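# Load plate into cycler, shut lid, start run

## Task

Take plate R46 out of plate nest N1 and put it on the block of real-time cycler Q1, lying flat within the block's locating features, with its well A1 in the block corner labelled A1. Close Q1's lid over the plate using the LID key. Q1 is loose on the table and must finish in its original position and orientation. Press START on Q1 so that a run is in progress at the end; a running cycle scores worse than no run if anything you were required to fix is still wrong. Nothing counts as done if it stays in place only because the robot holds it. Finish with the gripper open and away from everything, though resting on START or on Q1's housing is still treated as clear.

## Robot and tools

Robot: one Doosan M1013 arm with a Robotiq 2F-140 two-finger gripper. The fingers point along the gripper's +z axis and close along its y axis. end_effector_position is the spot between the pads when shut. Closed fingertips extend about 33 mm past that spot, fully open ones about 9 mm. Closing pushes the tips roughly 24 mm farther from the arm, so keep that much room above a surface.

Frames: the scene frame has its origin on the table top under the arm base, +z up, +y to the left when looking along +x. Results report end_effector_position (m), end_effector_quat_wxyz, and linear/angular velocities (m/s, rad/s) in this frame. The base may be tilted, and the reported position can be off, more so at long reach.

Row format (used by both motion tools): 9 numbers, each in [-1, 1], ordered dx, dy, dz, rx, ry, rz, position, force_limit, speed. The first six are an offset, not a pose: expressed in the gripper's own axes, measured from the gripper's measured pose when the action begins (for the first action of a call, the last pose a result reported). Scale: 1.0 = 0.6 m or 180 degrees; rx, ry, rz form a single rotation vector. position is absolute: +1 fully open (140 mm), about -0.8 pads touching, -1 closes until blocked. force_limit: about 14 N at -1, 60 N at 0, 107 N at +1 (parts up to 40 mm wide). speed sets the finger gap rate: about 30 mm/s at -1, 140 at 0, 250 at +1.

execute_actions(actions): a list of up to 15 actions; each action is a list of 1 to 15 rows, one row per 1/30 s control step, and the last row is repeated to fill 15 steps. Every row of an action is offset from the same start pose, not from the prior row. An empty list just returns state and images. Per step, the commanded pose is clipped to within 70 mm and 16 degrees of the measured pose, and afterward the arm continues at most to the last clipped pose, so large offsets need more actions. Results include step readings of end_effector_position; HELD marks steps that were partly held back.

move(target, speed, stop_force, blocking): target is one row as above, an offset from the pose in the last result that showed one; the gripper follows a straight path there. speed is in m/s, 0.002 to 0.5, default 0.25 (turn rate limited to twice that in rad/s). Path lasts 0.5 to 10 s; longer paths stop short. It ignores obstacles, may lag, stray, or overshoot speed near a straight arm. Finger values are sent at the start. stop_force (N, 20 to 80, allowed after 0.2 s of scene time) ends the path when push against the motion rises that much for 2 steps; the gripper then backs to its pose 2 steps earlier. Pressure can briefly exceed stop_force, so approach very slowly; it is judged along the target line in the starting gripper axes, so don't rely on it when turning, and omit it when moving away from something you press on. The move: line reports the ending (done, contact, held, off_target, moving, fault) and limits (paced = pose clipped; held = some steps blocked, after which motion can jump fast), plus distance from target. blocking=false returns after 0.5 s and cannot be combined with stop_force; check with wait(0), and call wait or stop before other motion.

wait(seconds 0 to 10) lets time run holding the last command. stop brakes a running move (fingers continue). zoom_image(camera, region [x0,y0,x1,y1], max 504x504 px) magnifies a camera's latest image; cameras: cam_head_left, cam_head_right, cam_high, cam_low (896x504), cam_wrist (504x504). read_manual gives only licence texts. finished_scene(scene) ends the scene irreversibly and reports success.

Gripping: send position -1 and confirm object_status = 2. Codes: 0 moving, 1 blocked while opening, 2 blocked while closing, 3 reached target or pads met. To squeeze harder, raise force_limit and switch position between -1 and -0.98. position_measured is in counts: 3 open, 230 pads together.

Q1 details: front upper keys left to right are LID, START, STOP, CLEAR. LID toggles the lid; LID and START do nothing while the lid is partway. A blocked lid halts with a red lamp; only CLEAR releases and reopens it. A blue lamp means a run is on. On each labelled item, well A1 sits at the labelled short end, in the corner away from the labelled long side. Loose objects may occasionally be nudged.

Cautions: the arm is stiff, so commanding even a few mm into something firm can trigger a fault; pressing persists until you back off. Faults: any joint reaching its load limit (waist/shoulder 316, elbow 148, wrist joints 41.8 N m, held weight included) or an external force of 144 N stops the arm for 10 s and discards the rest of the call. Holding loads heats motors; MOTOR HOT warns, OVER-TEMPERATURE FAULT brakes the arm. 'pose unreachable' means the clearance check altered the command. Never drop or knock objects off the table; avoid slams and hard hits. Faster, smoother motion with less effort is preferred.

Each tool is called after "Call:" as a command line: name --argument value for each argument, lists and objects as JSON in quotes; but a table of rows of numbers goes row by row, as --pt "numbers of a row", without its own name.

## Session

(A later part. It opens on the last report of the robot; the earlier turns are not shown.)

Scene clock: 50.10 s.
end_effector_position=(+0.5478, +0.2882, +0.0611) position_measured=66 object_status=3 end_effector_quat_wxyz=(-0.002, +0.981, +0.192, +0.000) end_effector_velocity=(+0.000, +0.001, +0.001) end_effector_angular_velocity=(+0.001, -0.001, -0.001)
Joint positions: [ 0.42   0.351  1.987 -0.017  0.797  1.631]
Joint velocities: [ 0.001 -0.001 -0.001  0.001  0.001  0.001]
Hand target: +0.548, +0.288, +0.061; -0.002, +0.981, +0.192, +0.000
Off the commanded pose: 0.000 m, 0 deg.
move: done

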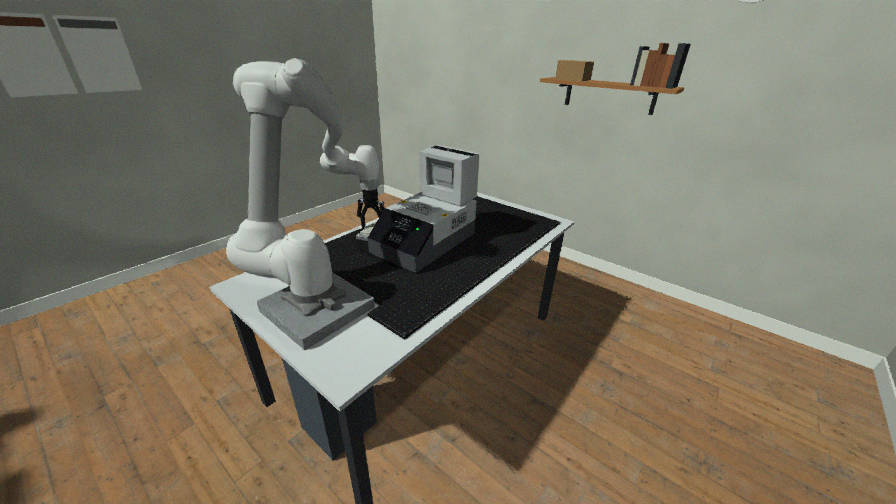

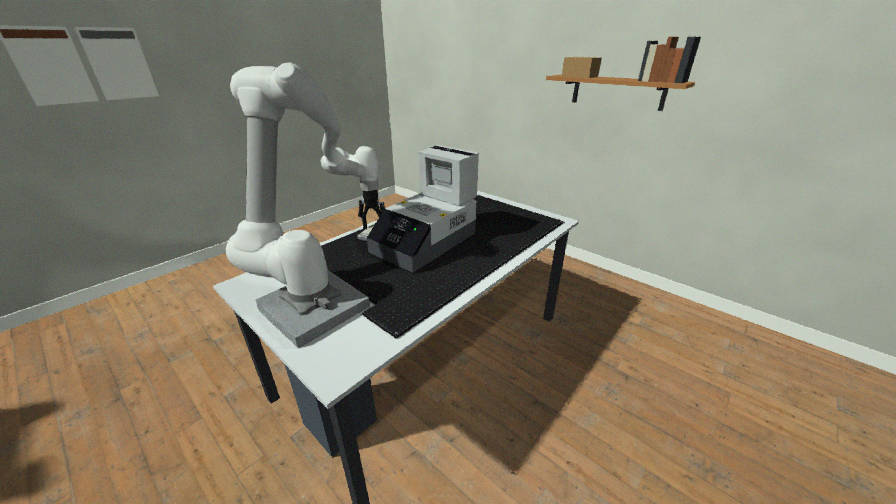

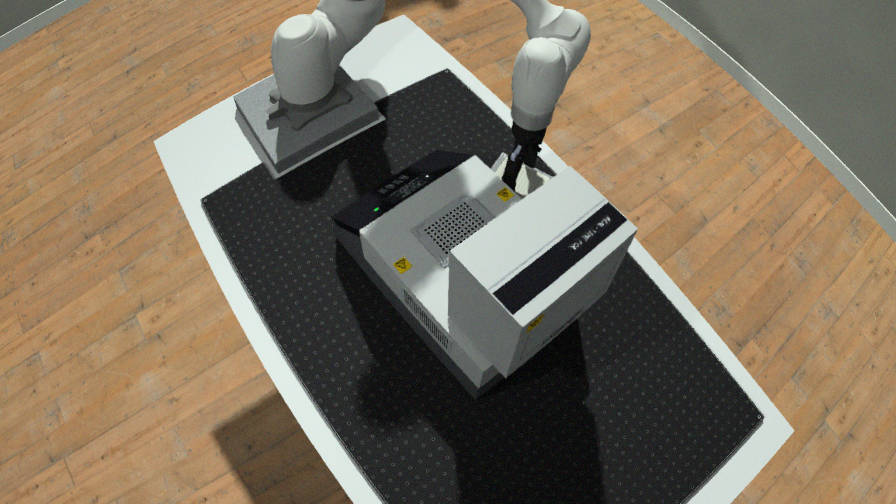

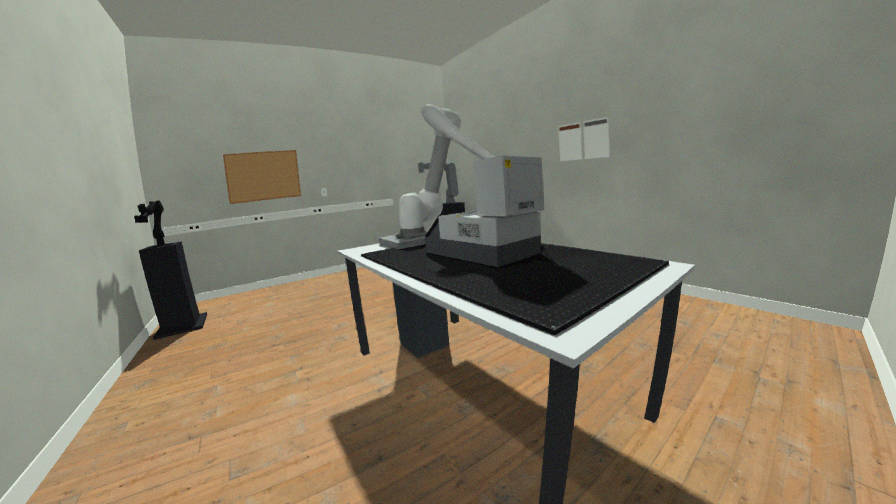

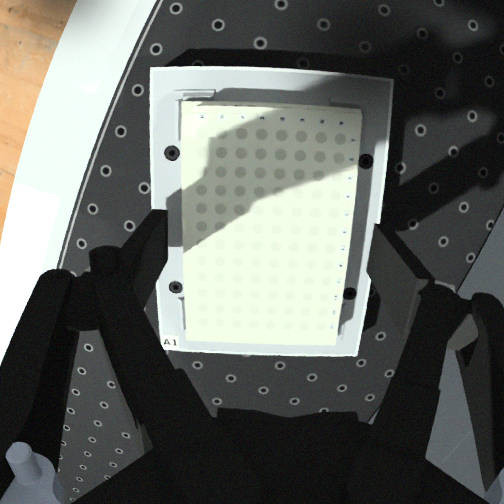

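Call:
move --target '[0,0,0.1,0,0,0,0.5,0,0]' --speed 0.008 --stop_force 20

Scene clock: 51.60 s.
end_effector_position=(+0.5477, +0.2882, +0.0538) position_measured=66 object_status=3 end_effector_quat_wxyz=(-0.002, +0.981, +0.192, +0.000) end_effector_velocity=(-0.001, -0.000, +0.000) end_effector_angular_velocity=(-0.001, +0.001, +0.001)
Joint positions: [ 0.42   0.36   1.991 -0.018  0.784  1.632]
Joint velocities: [ 0.001 -0.001  0.001 -0.     0.001 -0.   ]
Hand target: +0.548, +0.288, +0.054; -0.002, +0.981, +0.192, +0.000
Off the commanded pose: 0.053 m, 0 deg.
move: contact

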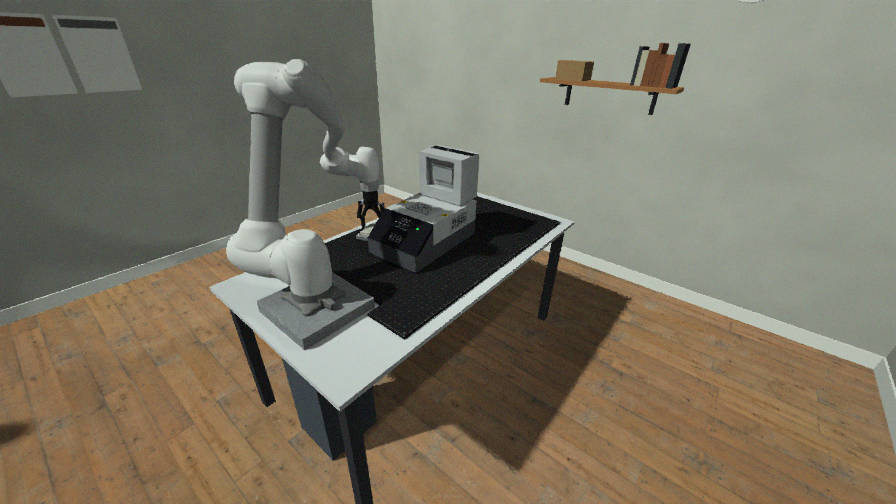

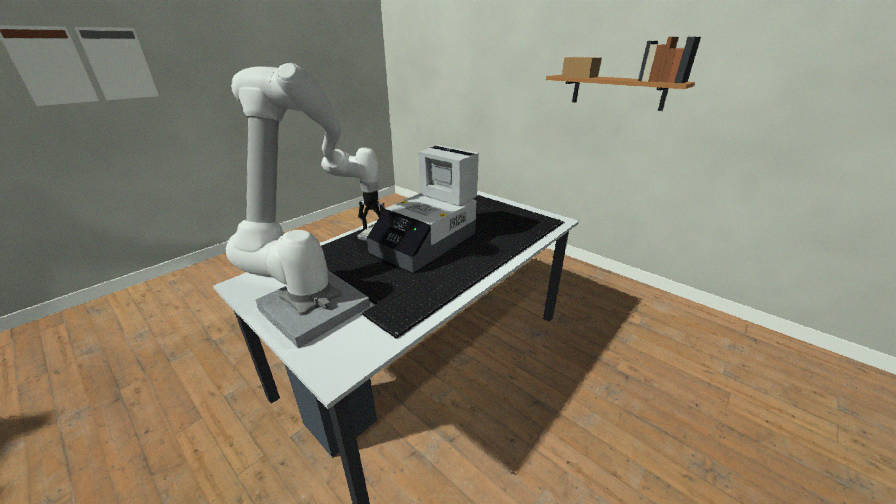

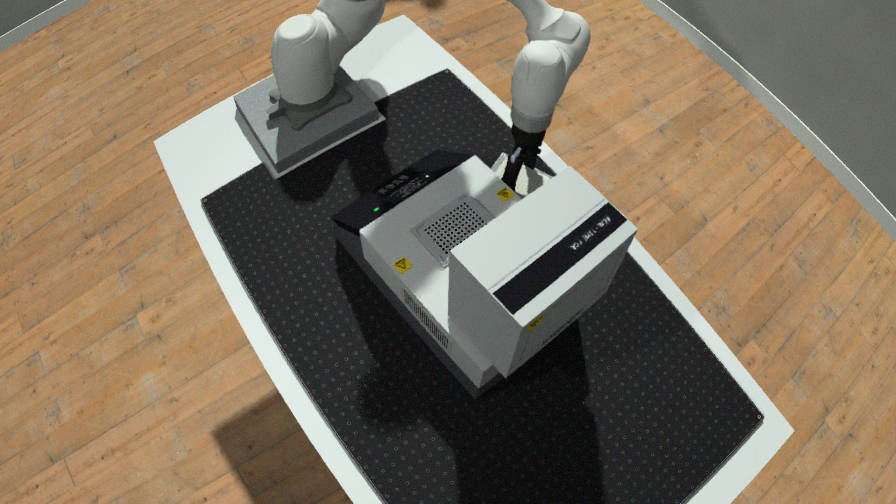

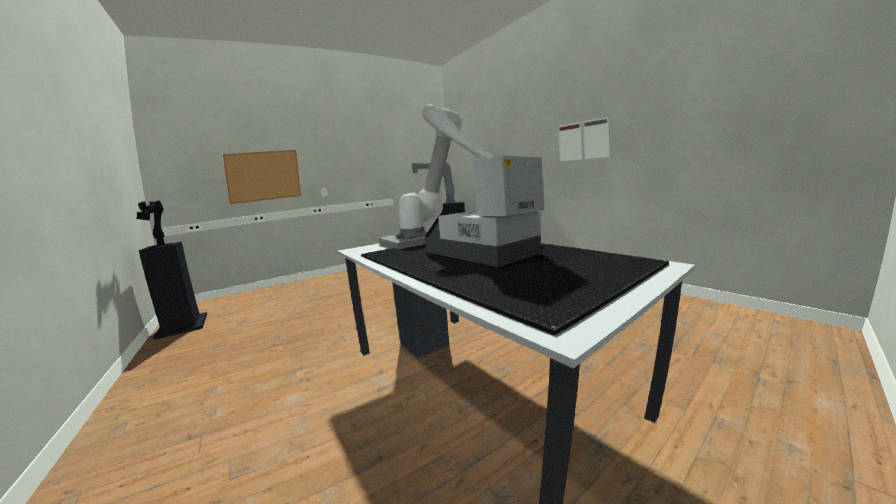

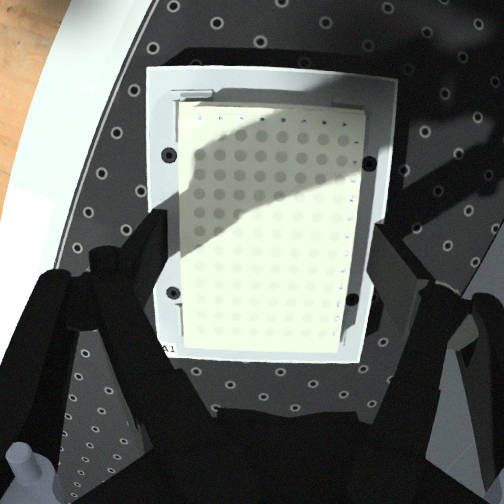

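Call:
zoom_image --camera "cam_head_left" --region '[330, 180, 420, 250]'

Call:
zoom_image --camera "cam_wrist" --region '[100, 150, 440, 380]'

Region (330, 180, 420, 250) of cam_head_left's 896x504 image, scaled by 5.600, with more detail than that image has.

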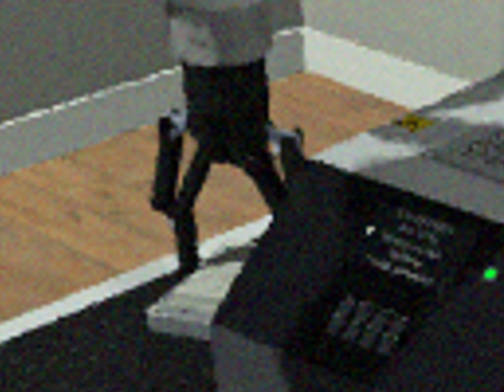

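Region (100, 150, 440, 380) of cam_wrist's 504x504 image, scaled by 1.482, with more detail than that image has; it fills the top 341 rows of this view, and the rest is white.

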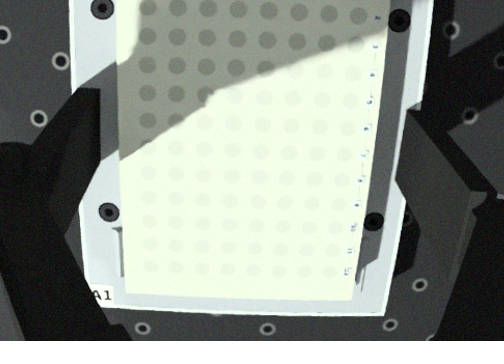

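Call:
move --target '[0,0,-0.0117,0,0,0,0.5,0,0]' --speed 0.03

Call:
execute_actions --actions '[[[0,0,0,0,0,0,-1,-0.3,-0.5]],[[0,0,0,0,0,0,-1,-0.3,-0.5]]]'

Scene clock: 53.13 s.
end_effector_position=(+0.5477, +0.2881, +0.0609) position_measured=66 object_status=3 end_effector_quat_wxyz=(-0.002, +0.981, +0.192, +0.000) end_effector_velocity=(-0.001, +0.000, -0.000) end_effector_angular_velocity=(-0.000, +0.002, -0.000)
Joint positions: [ 0.42   0.351  1.987 -0.017  0.797  1.631]
Joint velocities: [0.    0.    0.001 0.001 0.    0.   ]
Hand target: +0.548, +0.288, +0.061; -0.002, +0.981, +0.192, +0.000
Off the commanded pose: 0.000 m, 0 deg.
move: done

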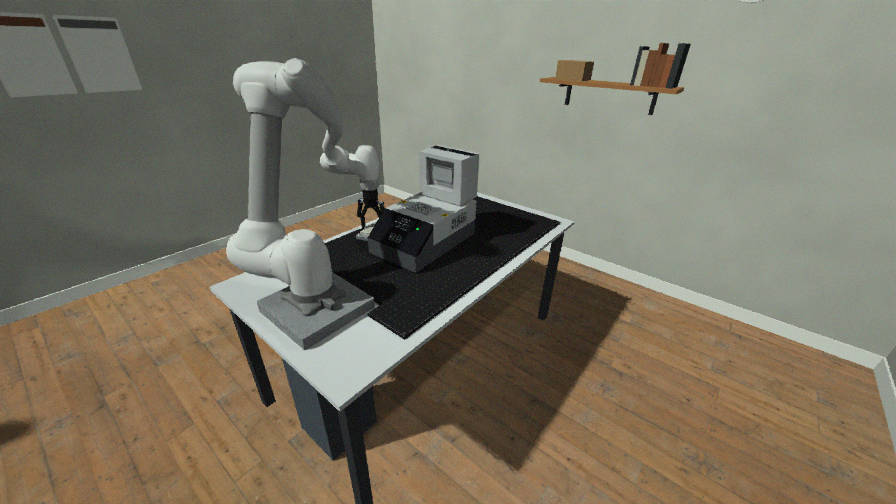

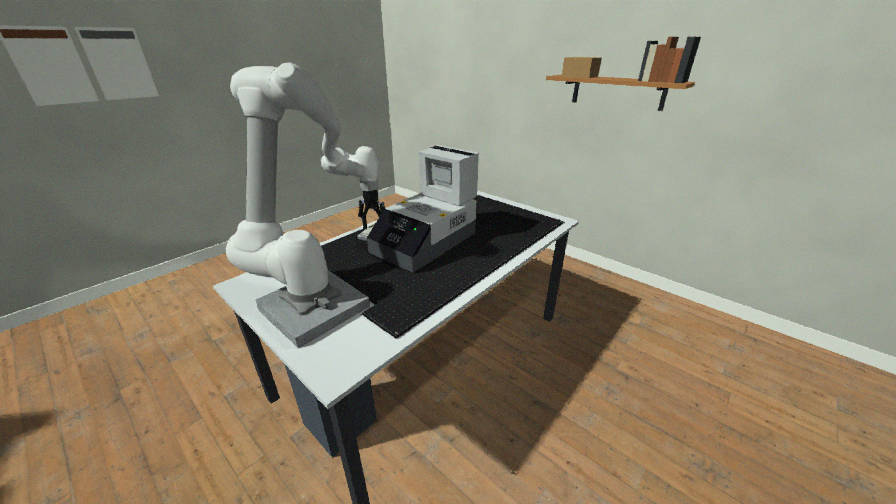

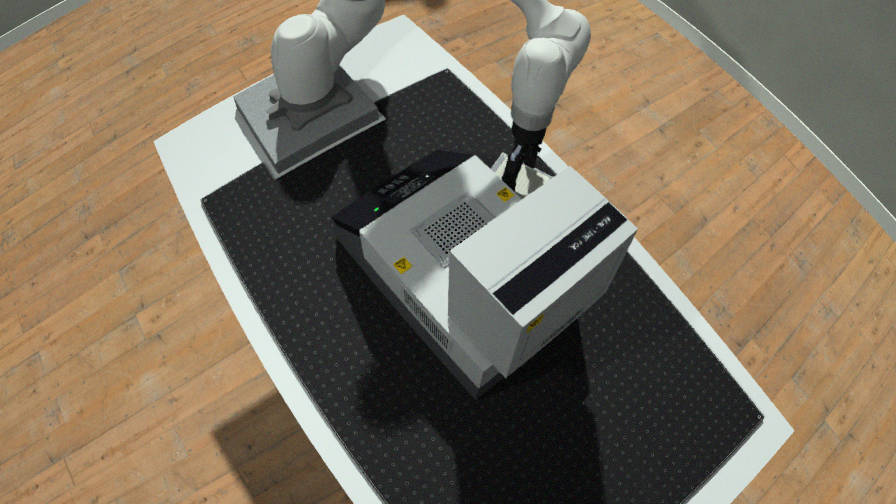

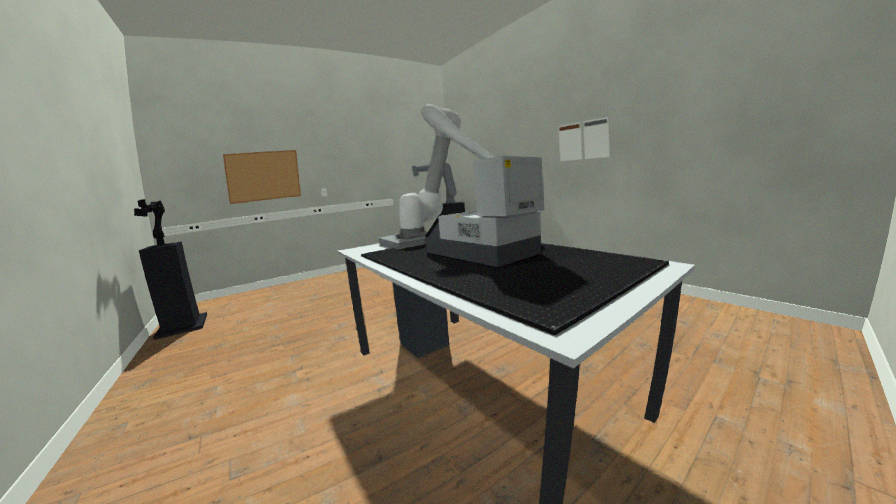

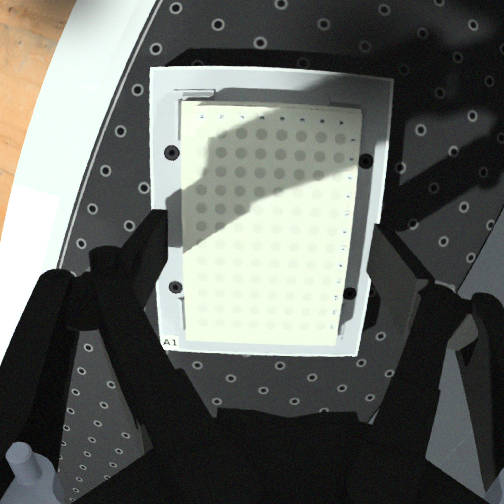

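Scene clock: 54.13 s.
end_effector_position=(+0.5477, +0.2884, +0.0611) position_measured=104 object_status=2 end_effector_quat_wxyz=(-0.002, +0.981, +0.192, +0.000) end_effector_velocity=(-0.001, +0.000, -0.001) end_effector_angular_velocity=(+0.000, +0.002, -0.000)
Joint positions: [ 0.421  0.351  1.987 -0.017  0.797  1.631]
Joint velocities: [ 0.     0.     0.001  0.002  0.001 -0.001]
Hand target: +0.548, +0.288, +0.061; -0.002, +0.981, +0.192, +0.000
Off the commanded pose: 0.000 m, 0 deg.
Step readings (end_effector_position; steps 1 to 15: 1st action; 16 to 30: 2nd action):
0: (+0.5477, +0.2881, +0.0609)
1: (+0.5477, +0.2881, +0.0609)
2: (+0.5477, +0.2881, +0.0609)
4: (+0.5477, +0.2881, +0.0609)
8: (+0.5476, +0.2885, +0.0610)
15: (+0.5477, +0.2884, +0.0611)
16: (+0.5477, +0.2884, +0.0611)
17: (+0.5477, +0.2884, +0.0611)
19: (+0.5477, +0.2884, +0.0611)
23: (+0.5477, +0.2884, +0.0611)
30: end_effector_position above

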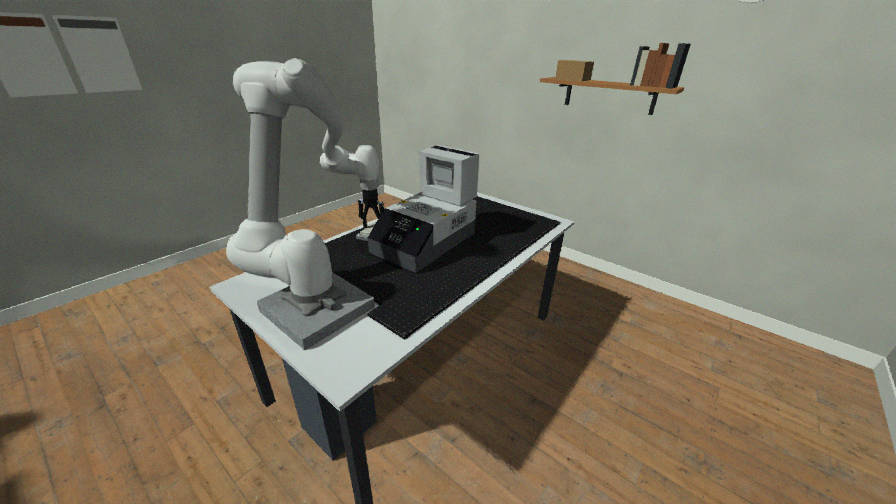

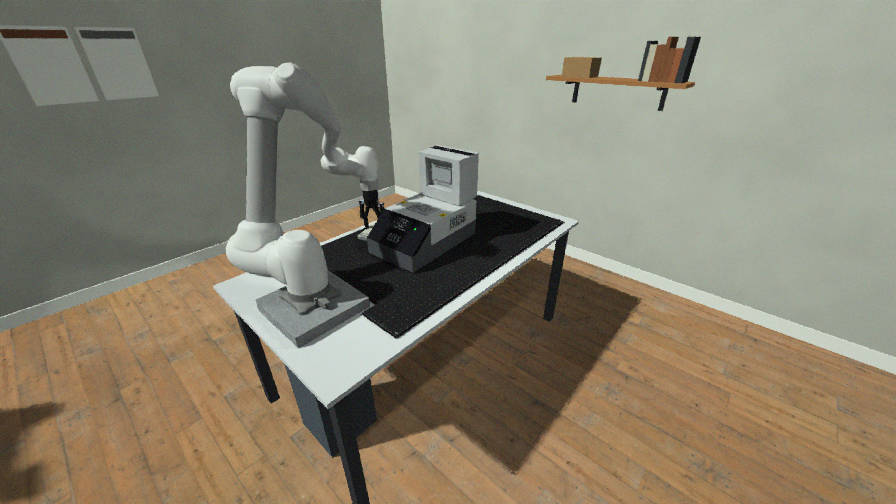

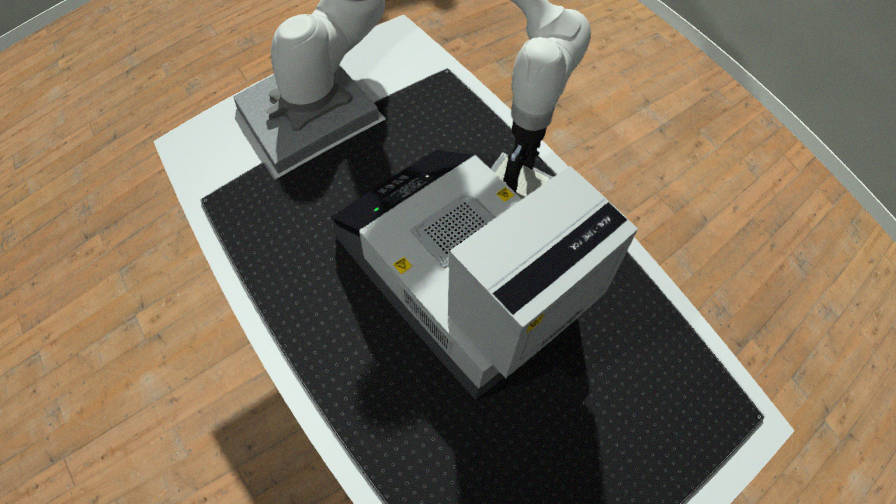

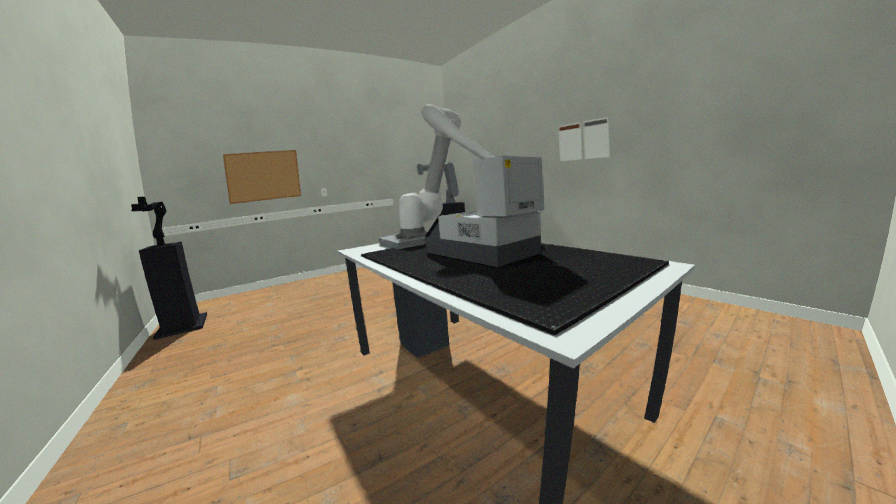

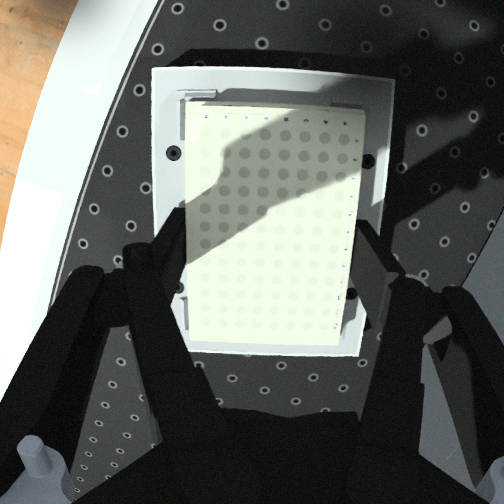

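Call:
move --target '[0,0,-0.06,0,0,0,-1,-0.3,-0.5]' --speed 0.05

Call:
zoom_image --camera "cam_head_left" --region '[320, 170, 430, 250]'

Scene clock: 56.47 s.
end_effector_position=(+0.5477, +0.2882, +0.0971) position_measured=105 object_status=2 end_effector_quat_wxyz=(-0.002, +0.981, +0.192, +0.000) end_effector_velocity=(+0.001, -0.000, +0.001) end_effector_angular_velocity=(+0.000, -0.001, -0.002)
Joint positions: [ 0.421  0.308  1.963 -0.016  0.863  1.631]
Joint velocities: [-0.001 -0.    -0.001 -0.     0.     0.001]
Hand target: +0.548, +0.288, +0.097; -0.002, +0.981, +0.192, +0.000
Off the commanded pose: 0.000 m, 0 deg.
move: done

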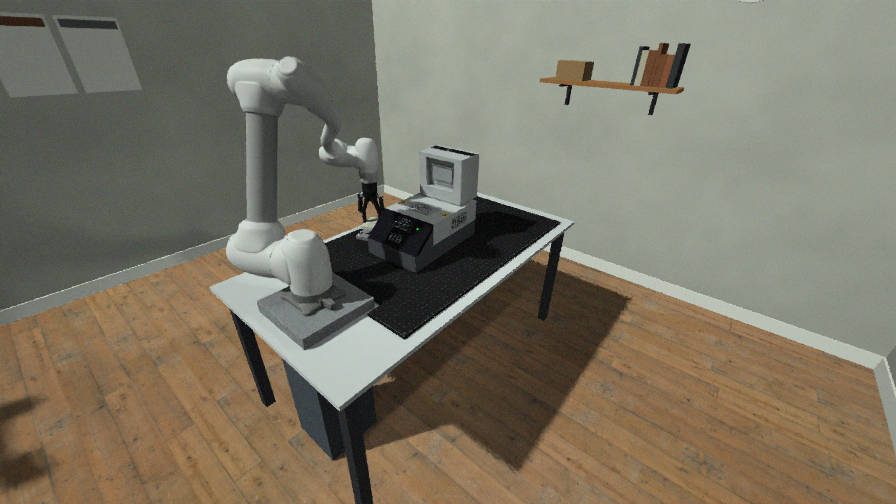

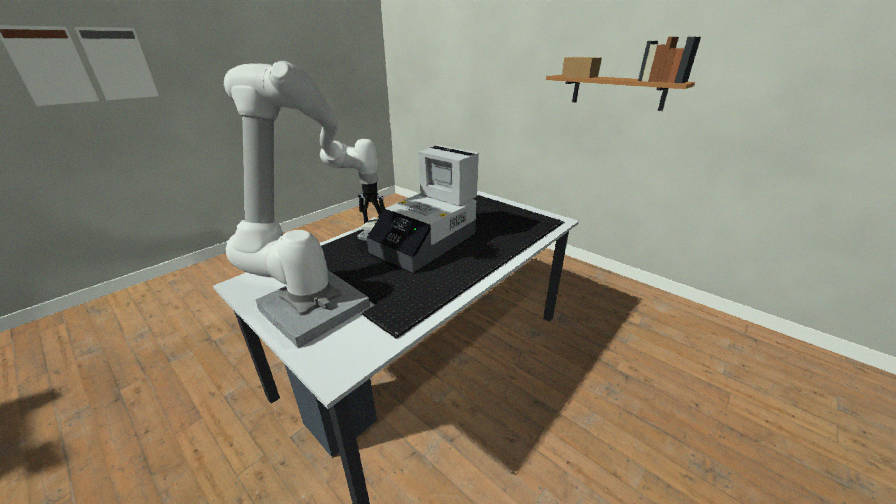

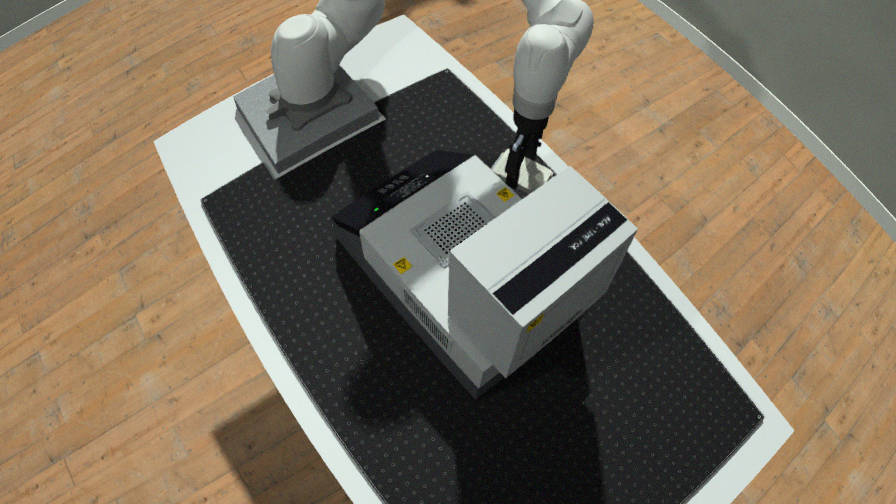

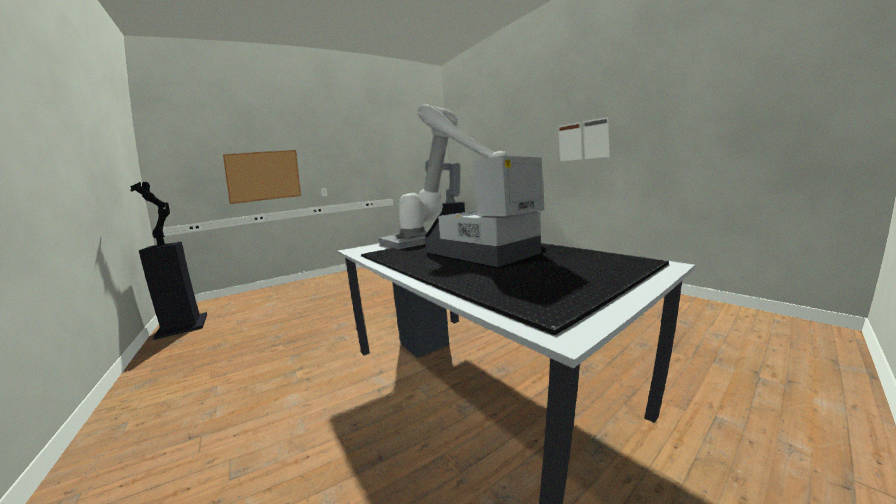

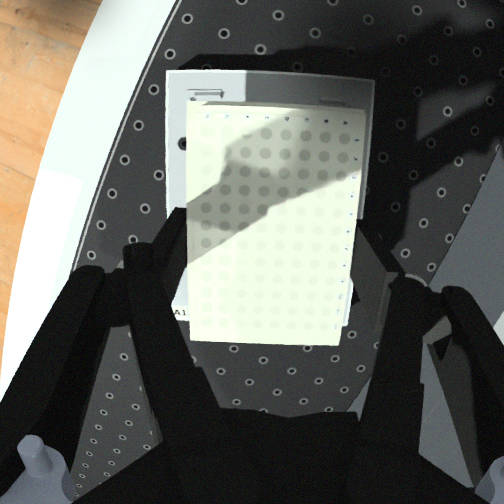

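Region (320, 170, 430, 250) of cam_head_left's 896x504 image, scaled by 4.582, with more detail than that image has; it fills the top 367 rows of this view, and the rest is white.

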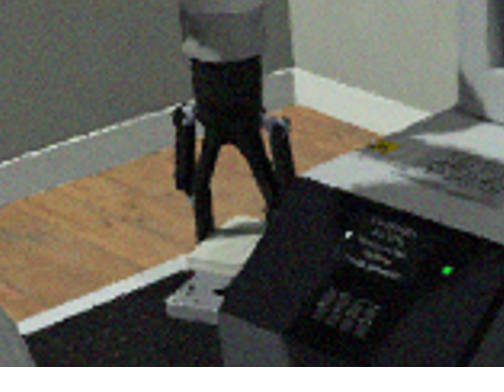

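Call:
move --target '[0,0,-0.39,0,0,-0.377,-1,-0.3,-0.5]' --speed 0.2

Call:
zoom_image --camera "cam_head_left" --region '[300, 100, 440, 200]'

Call:
zoom_image --camera "cam_high" --region '[460, 20, 620, 160]'

Call:
zoom_image --camera "cam_low" --region '[430, 110, 560, 200]'

Scene clock: 60.20 s.
end_effector_position=(+0.5481, +0.2873, +0.3310) position_measured=105 object_status=2 end_effector_quat_wxyz=(-0.001, +0.707, +0.707, +0.001) end_effector_velocity=(+0.000, -0.000, -0.000) end_effector_angular_velocity=(+0.000, +0.002, -0.001)
Joint positions: [ 0.426  0.123  1.721 -0.013  1.29   0.444]
Joint velocities: [-0.001  0.001 -0.     0.001  0.001  0.   ]
Hand target: +0.548, +0.287, +0.331; -0.001, +0.707, +0.707, +0.001
Off the commanded pose: 0.000 m, 0 deg.
move: done

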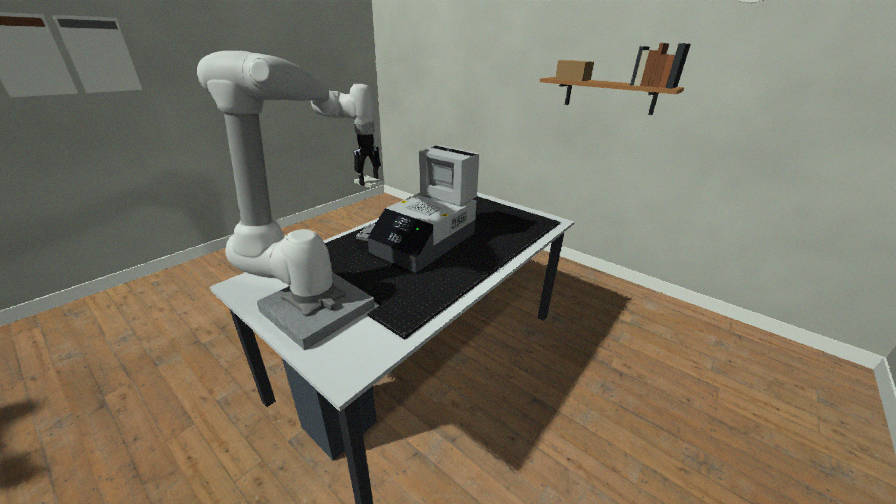

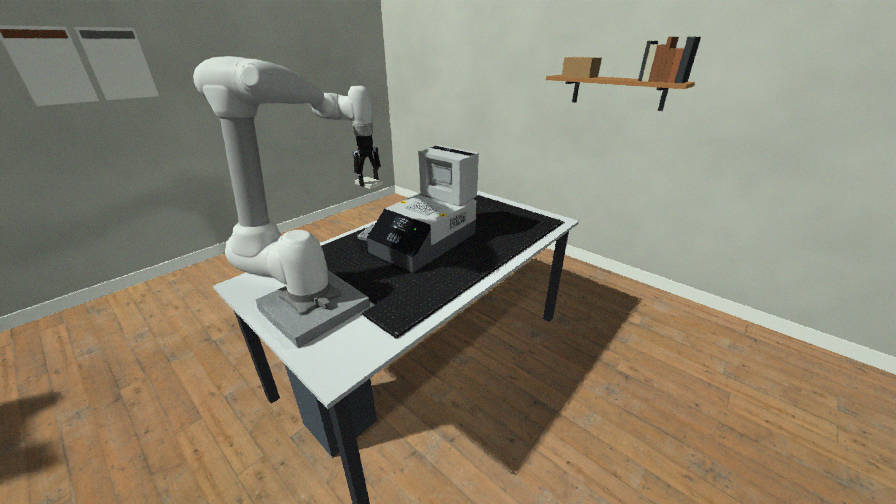

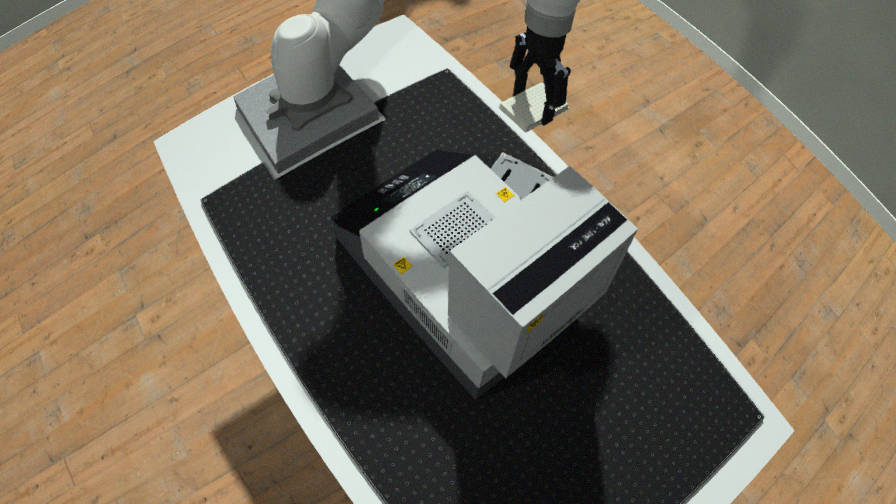

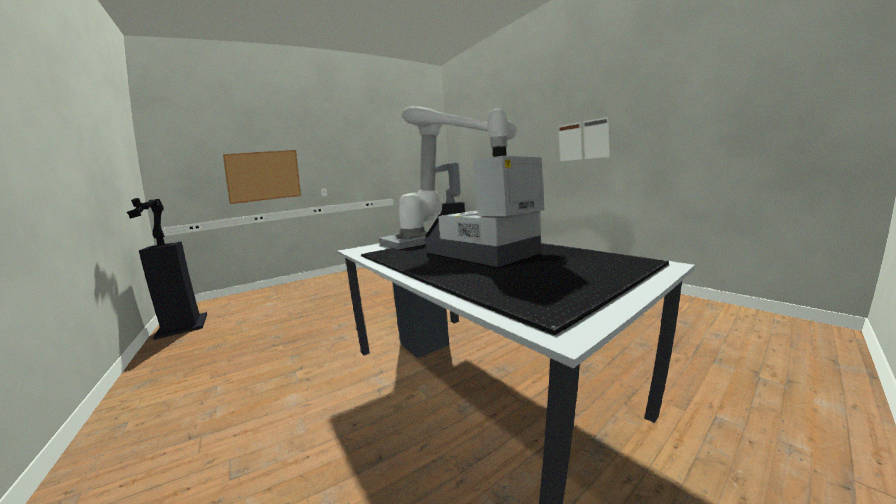

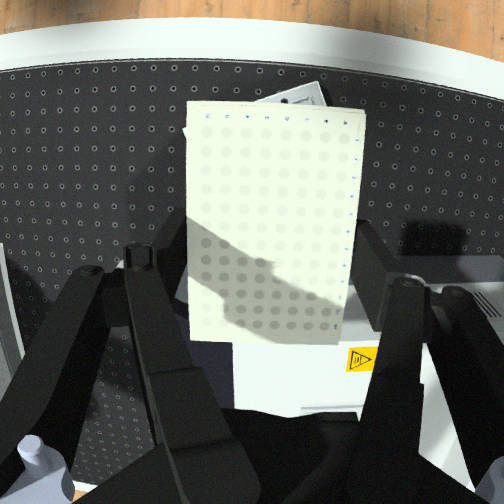

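Region (300, 100, 440, 200) of cam_head_left's 896x504 image, scaled by 3.600, with more detail than that image has; it fills the top 360 rows of this view, and the rest is white.

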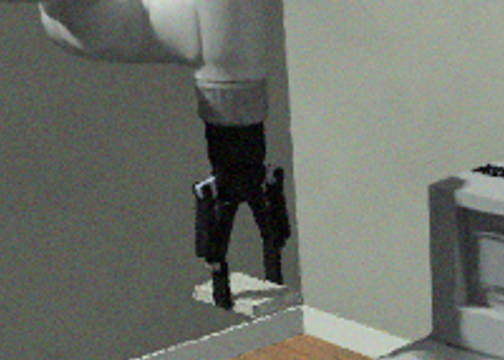

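Region (460, 20, 620, 160) of cam_high's 896x504 image, scaled by 3.150, with more detail than that image has; it fills the top 441 rows of this view, and the rest is white.

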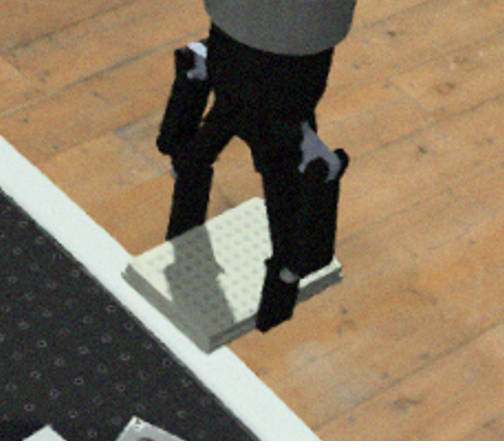

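Region (430, 110, 560, 200) of cam_low's 896x504 image, scaled by 3.877, with more detail than that image has; it fills the top 349 rows of this view, and the rest is white.

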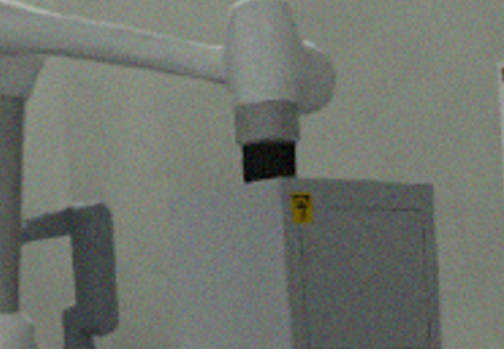

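Call:
move --target '[-0.465,0.165,0.052,0,0,0,-1,-0.3,-0.5]' --speed 0.2

Call:
zoom_image --camera "cam_head_left" --region '[370, 130, 490, 230]'

Call:
zoom_image --camera "cam_high" --region '[390, 130, 570, 290]'

Scene clock: 62.37 s.
end_effector_position=(+0.6467, +0.0083, +0.2985) position_measured=105 object_status=2 end_effector_quat_wxyz=(-0.001, +0.707, +0.707, +0.001) end_effector_velocity=(+0.000, +0.001, +0.000) end_effector_angular_velocity=(+0.000, -0.000, +0.002)
Joint positions: [-0.047  0.175  1.713 -0.008  1.242 -0.03 ]
Joint velocities: [ 0.001  0.    -0.001  0.     0.    -0.001]
Hand target: +0.647, +0.008, +0.299; -0.001, +0.707, +0.707, +0.001
Off the commanded pose: 0.001 m, 0 deg.
move: done

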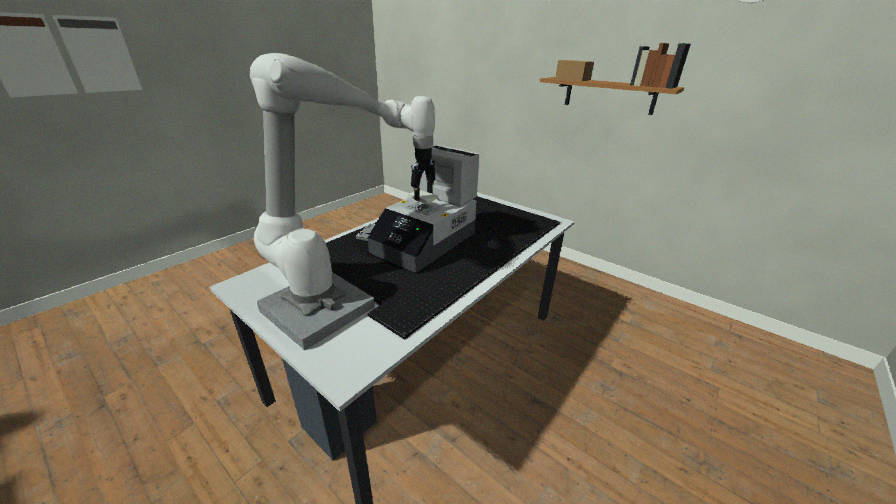

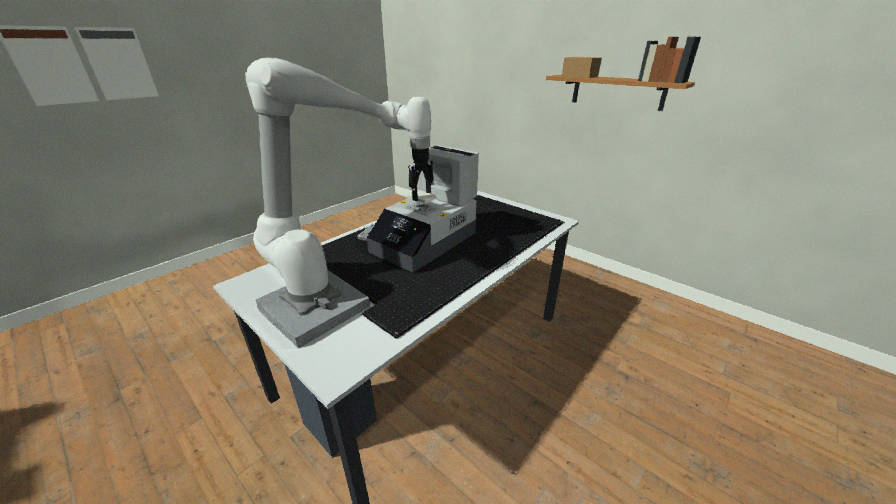

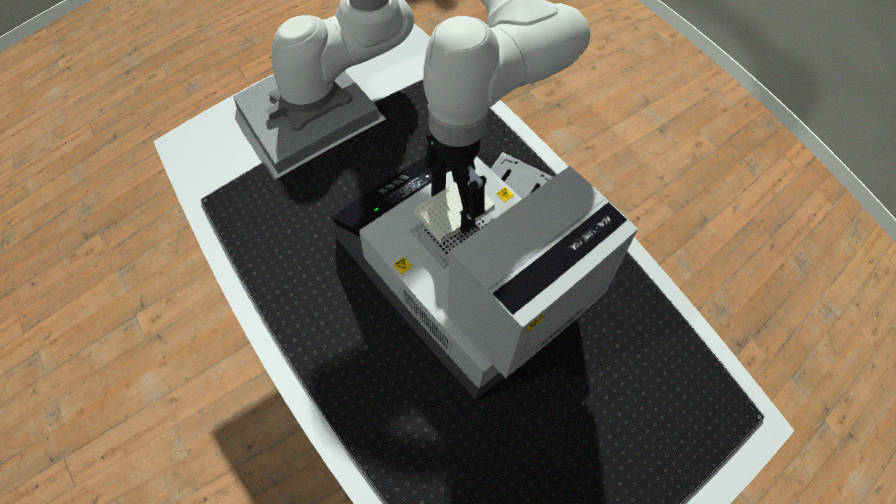

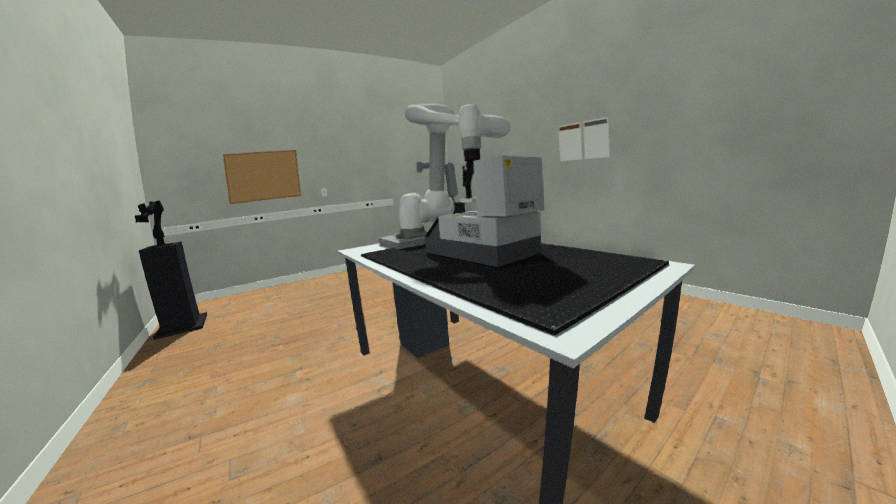

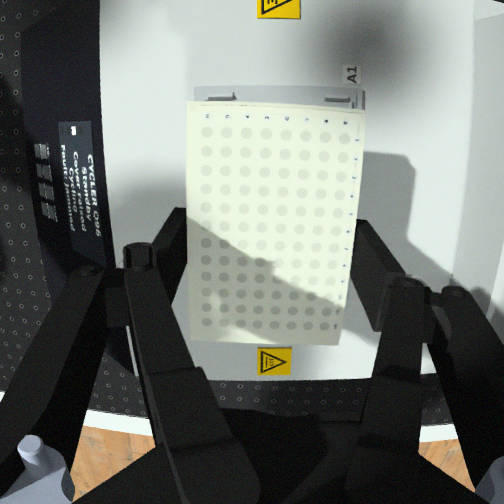

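Region (370, 130, 490, 230) of cam_head_left's 896x504 image, scaled by 4.200, with more detail than that image has.

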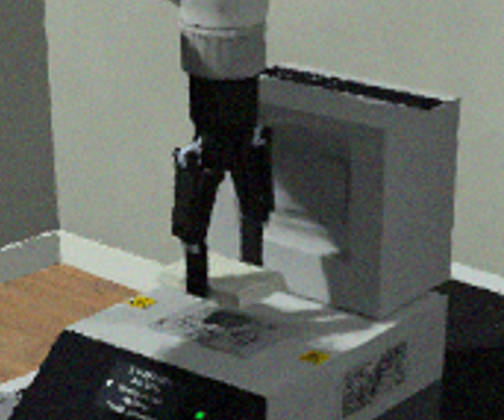

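Region (390, 130, 570, 290) of cam_high's 896x504 image, scaled by 2.800, with more detail than that image has.

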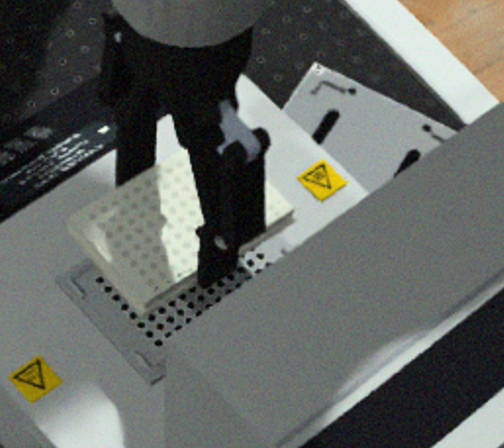

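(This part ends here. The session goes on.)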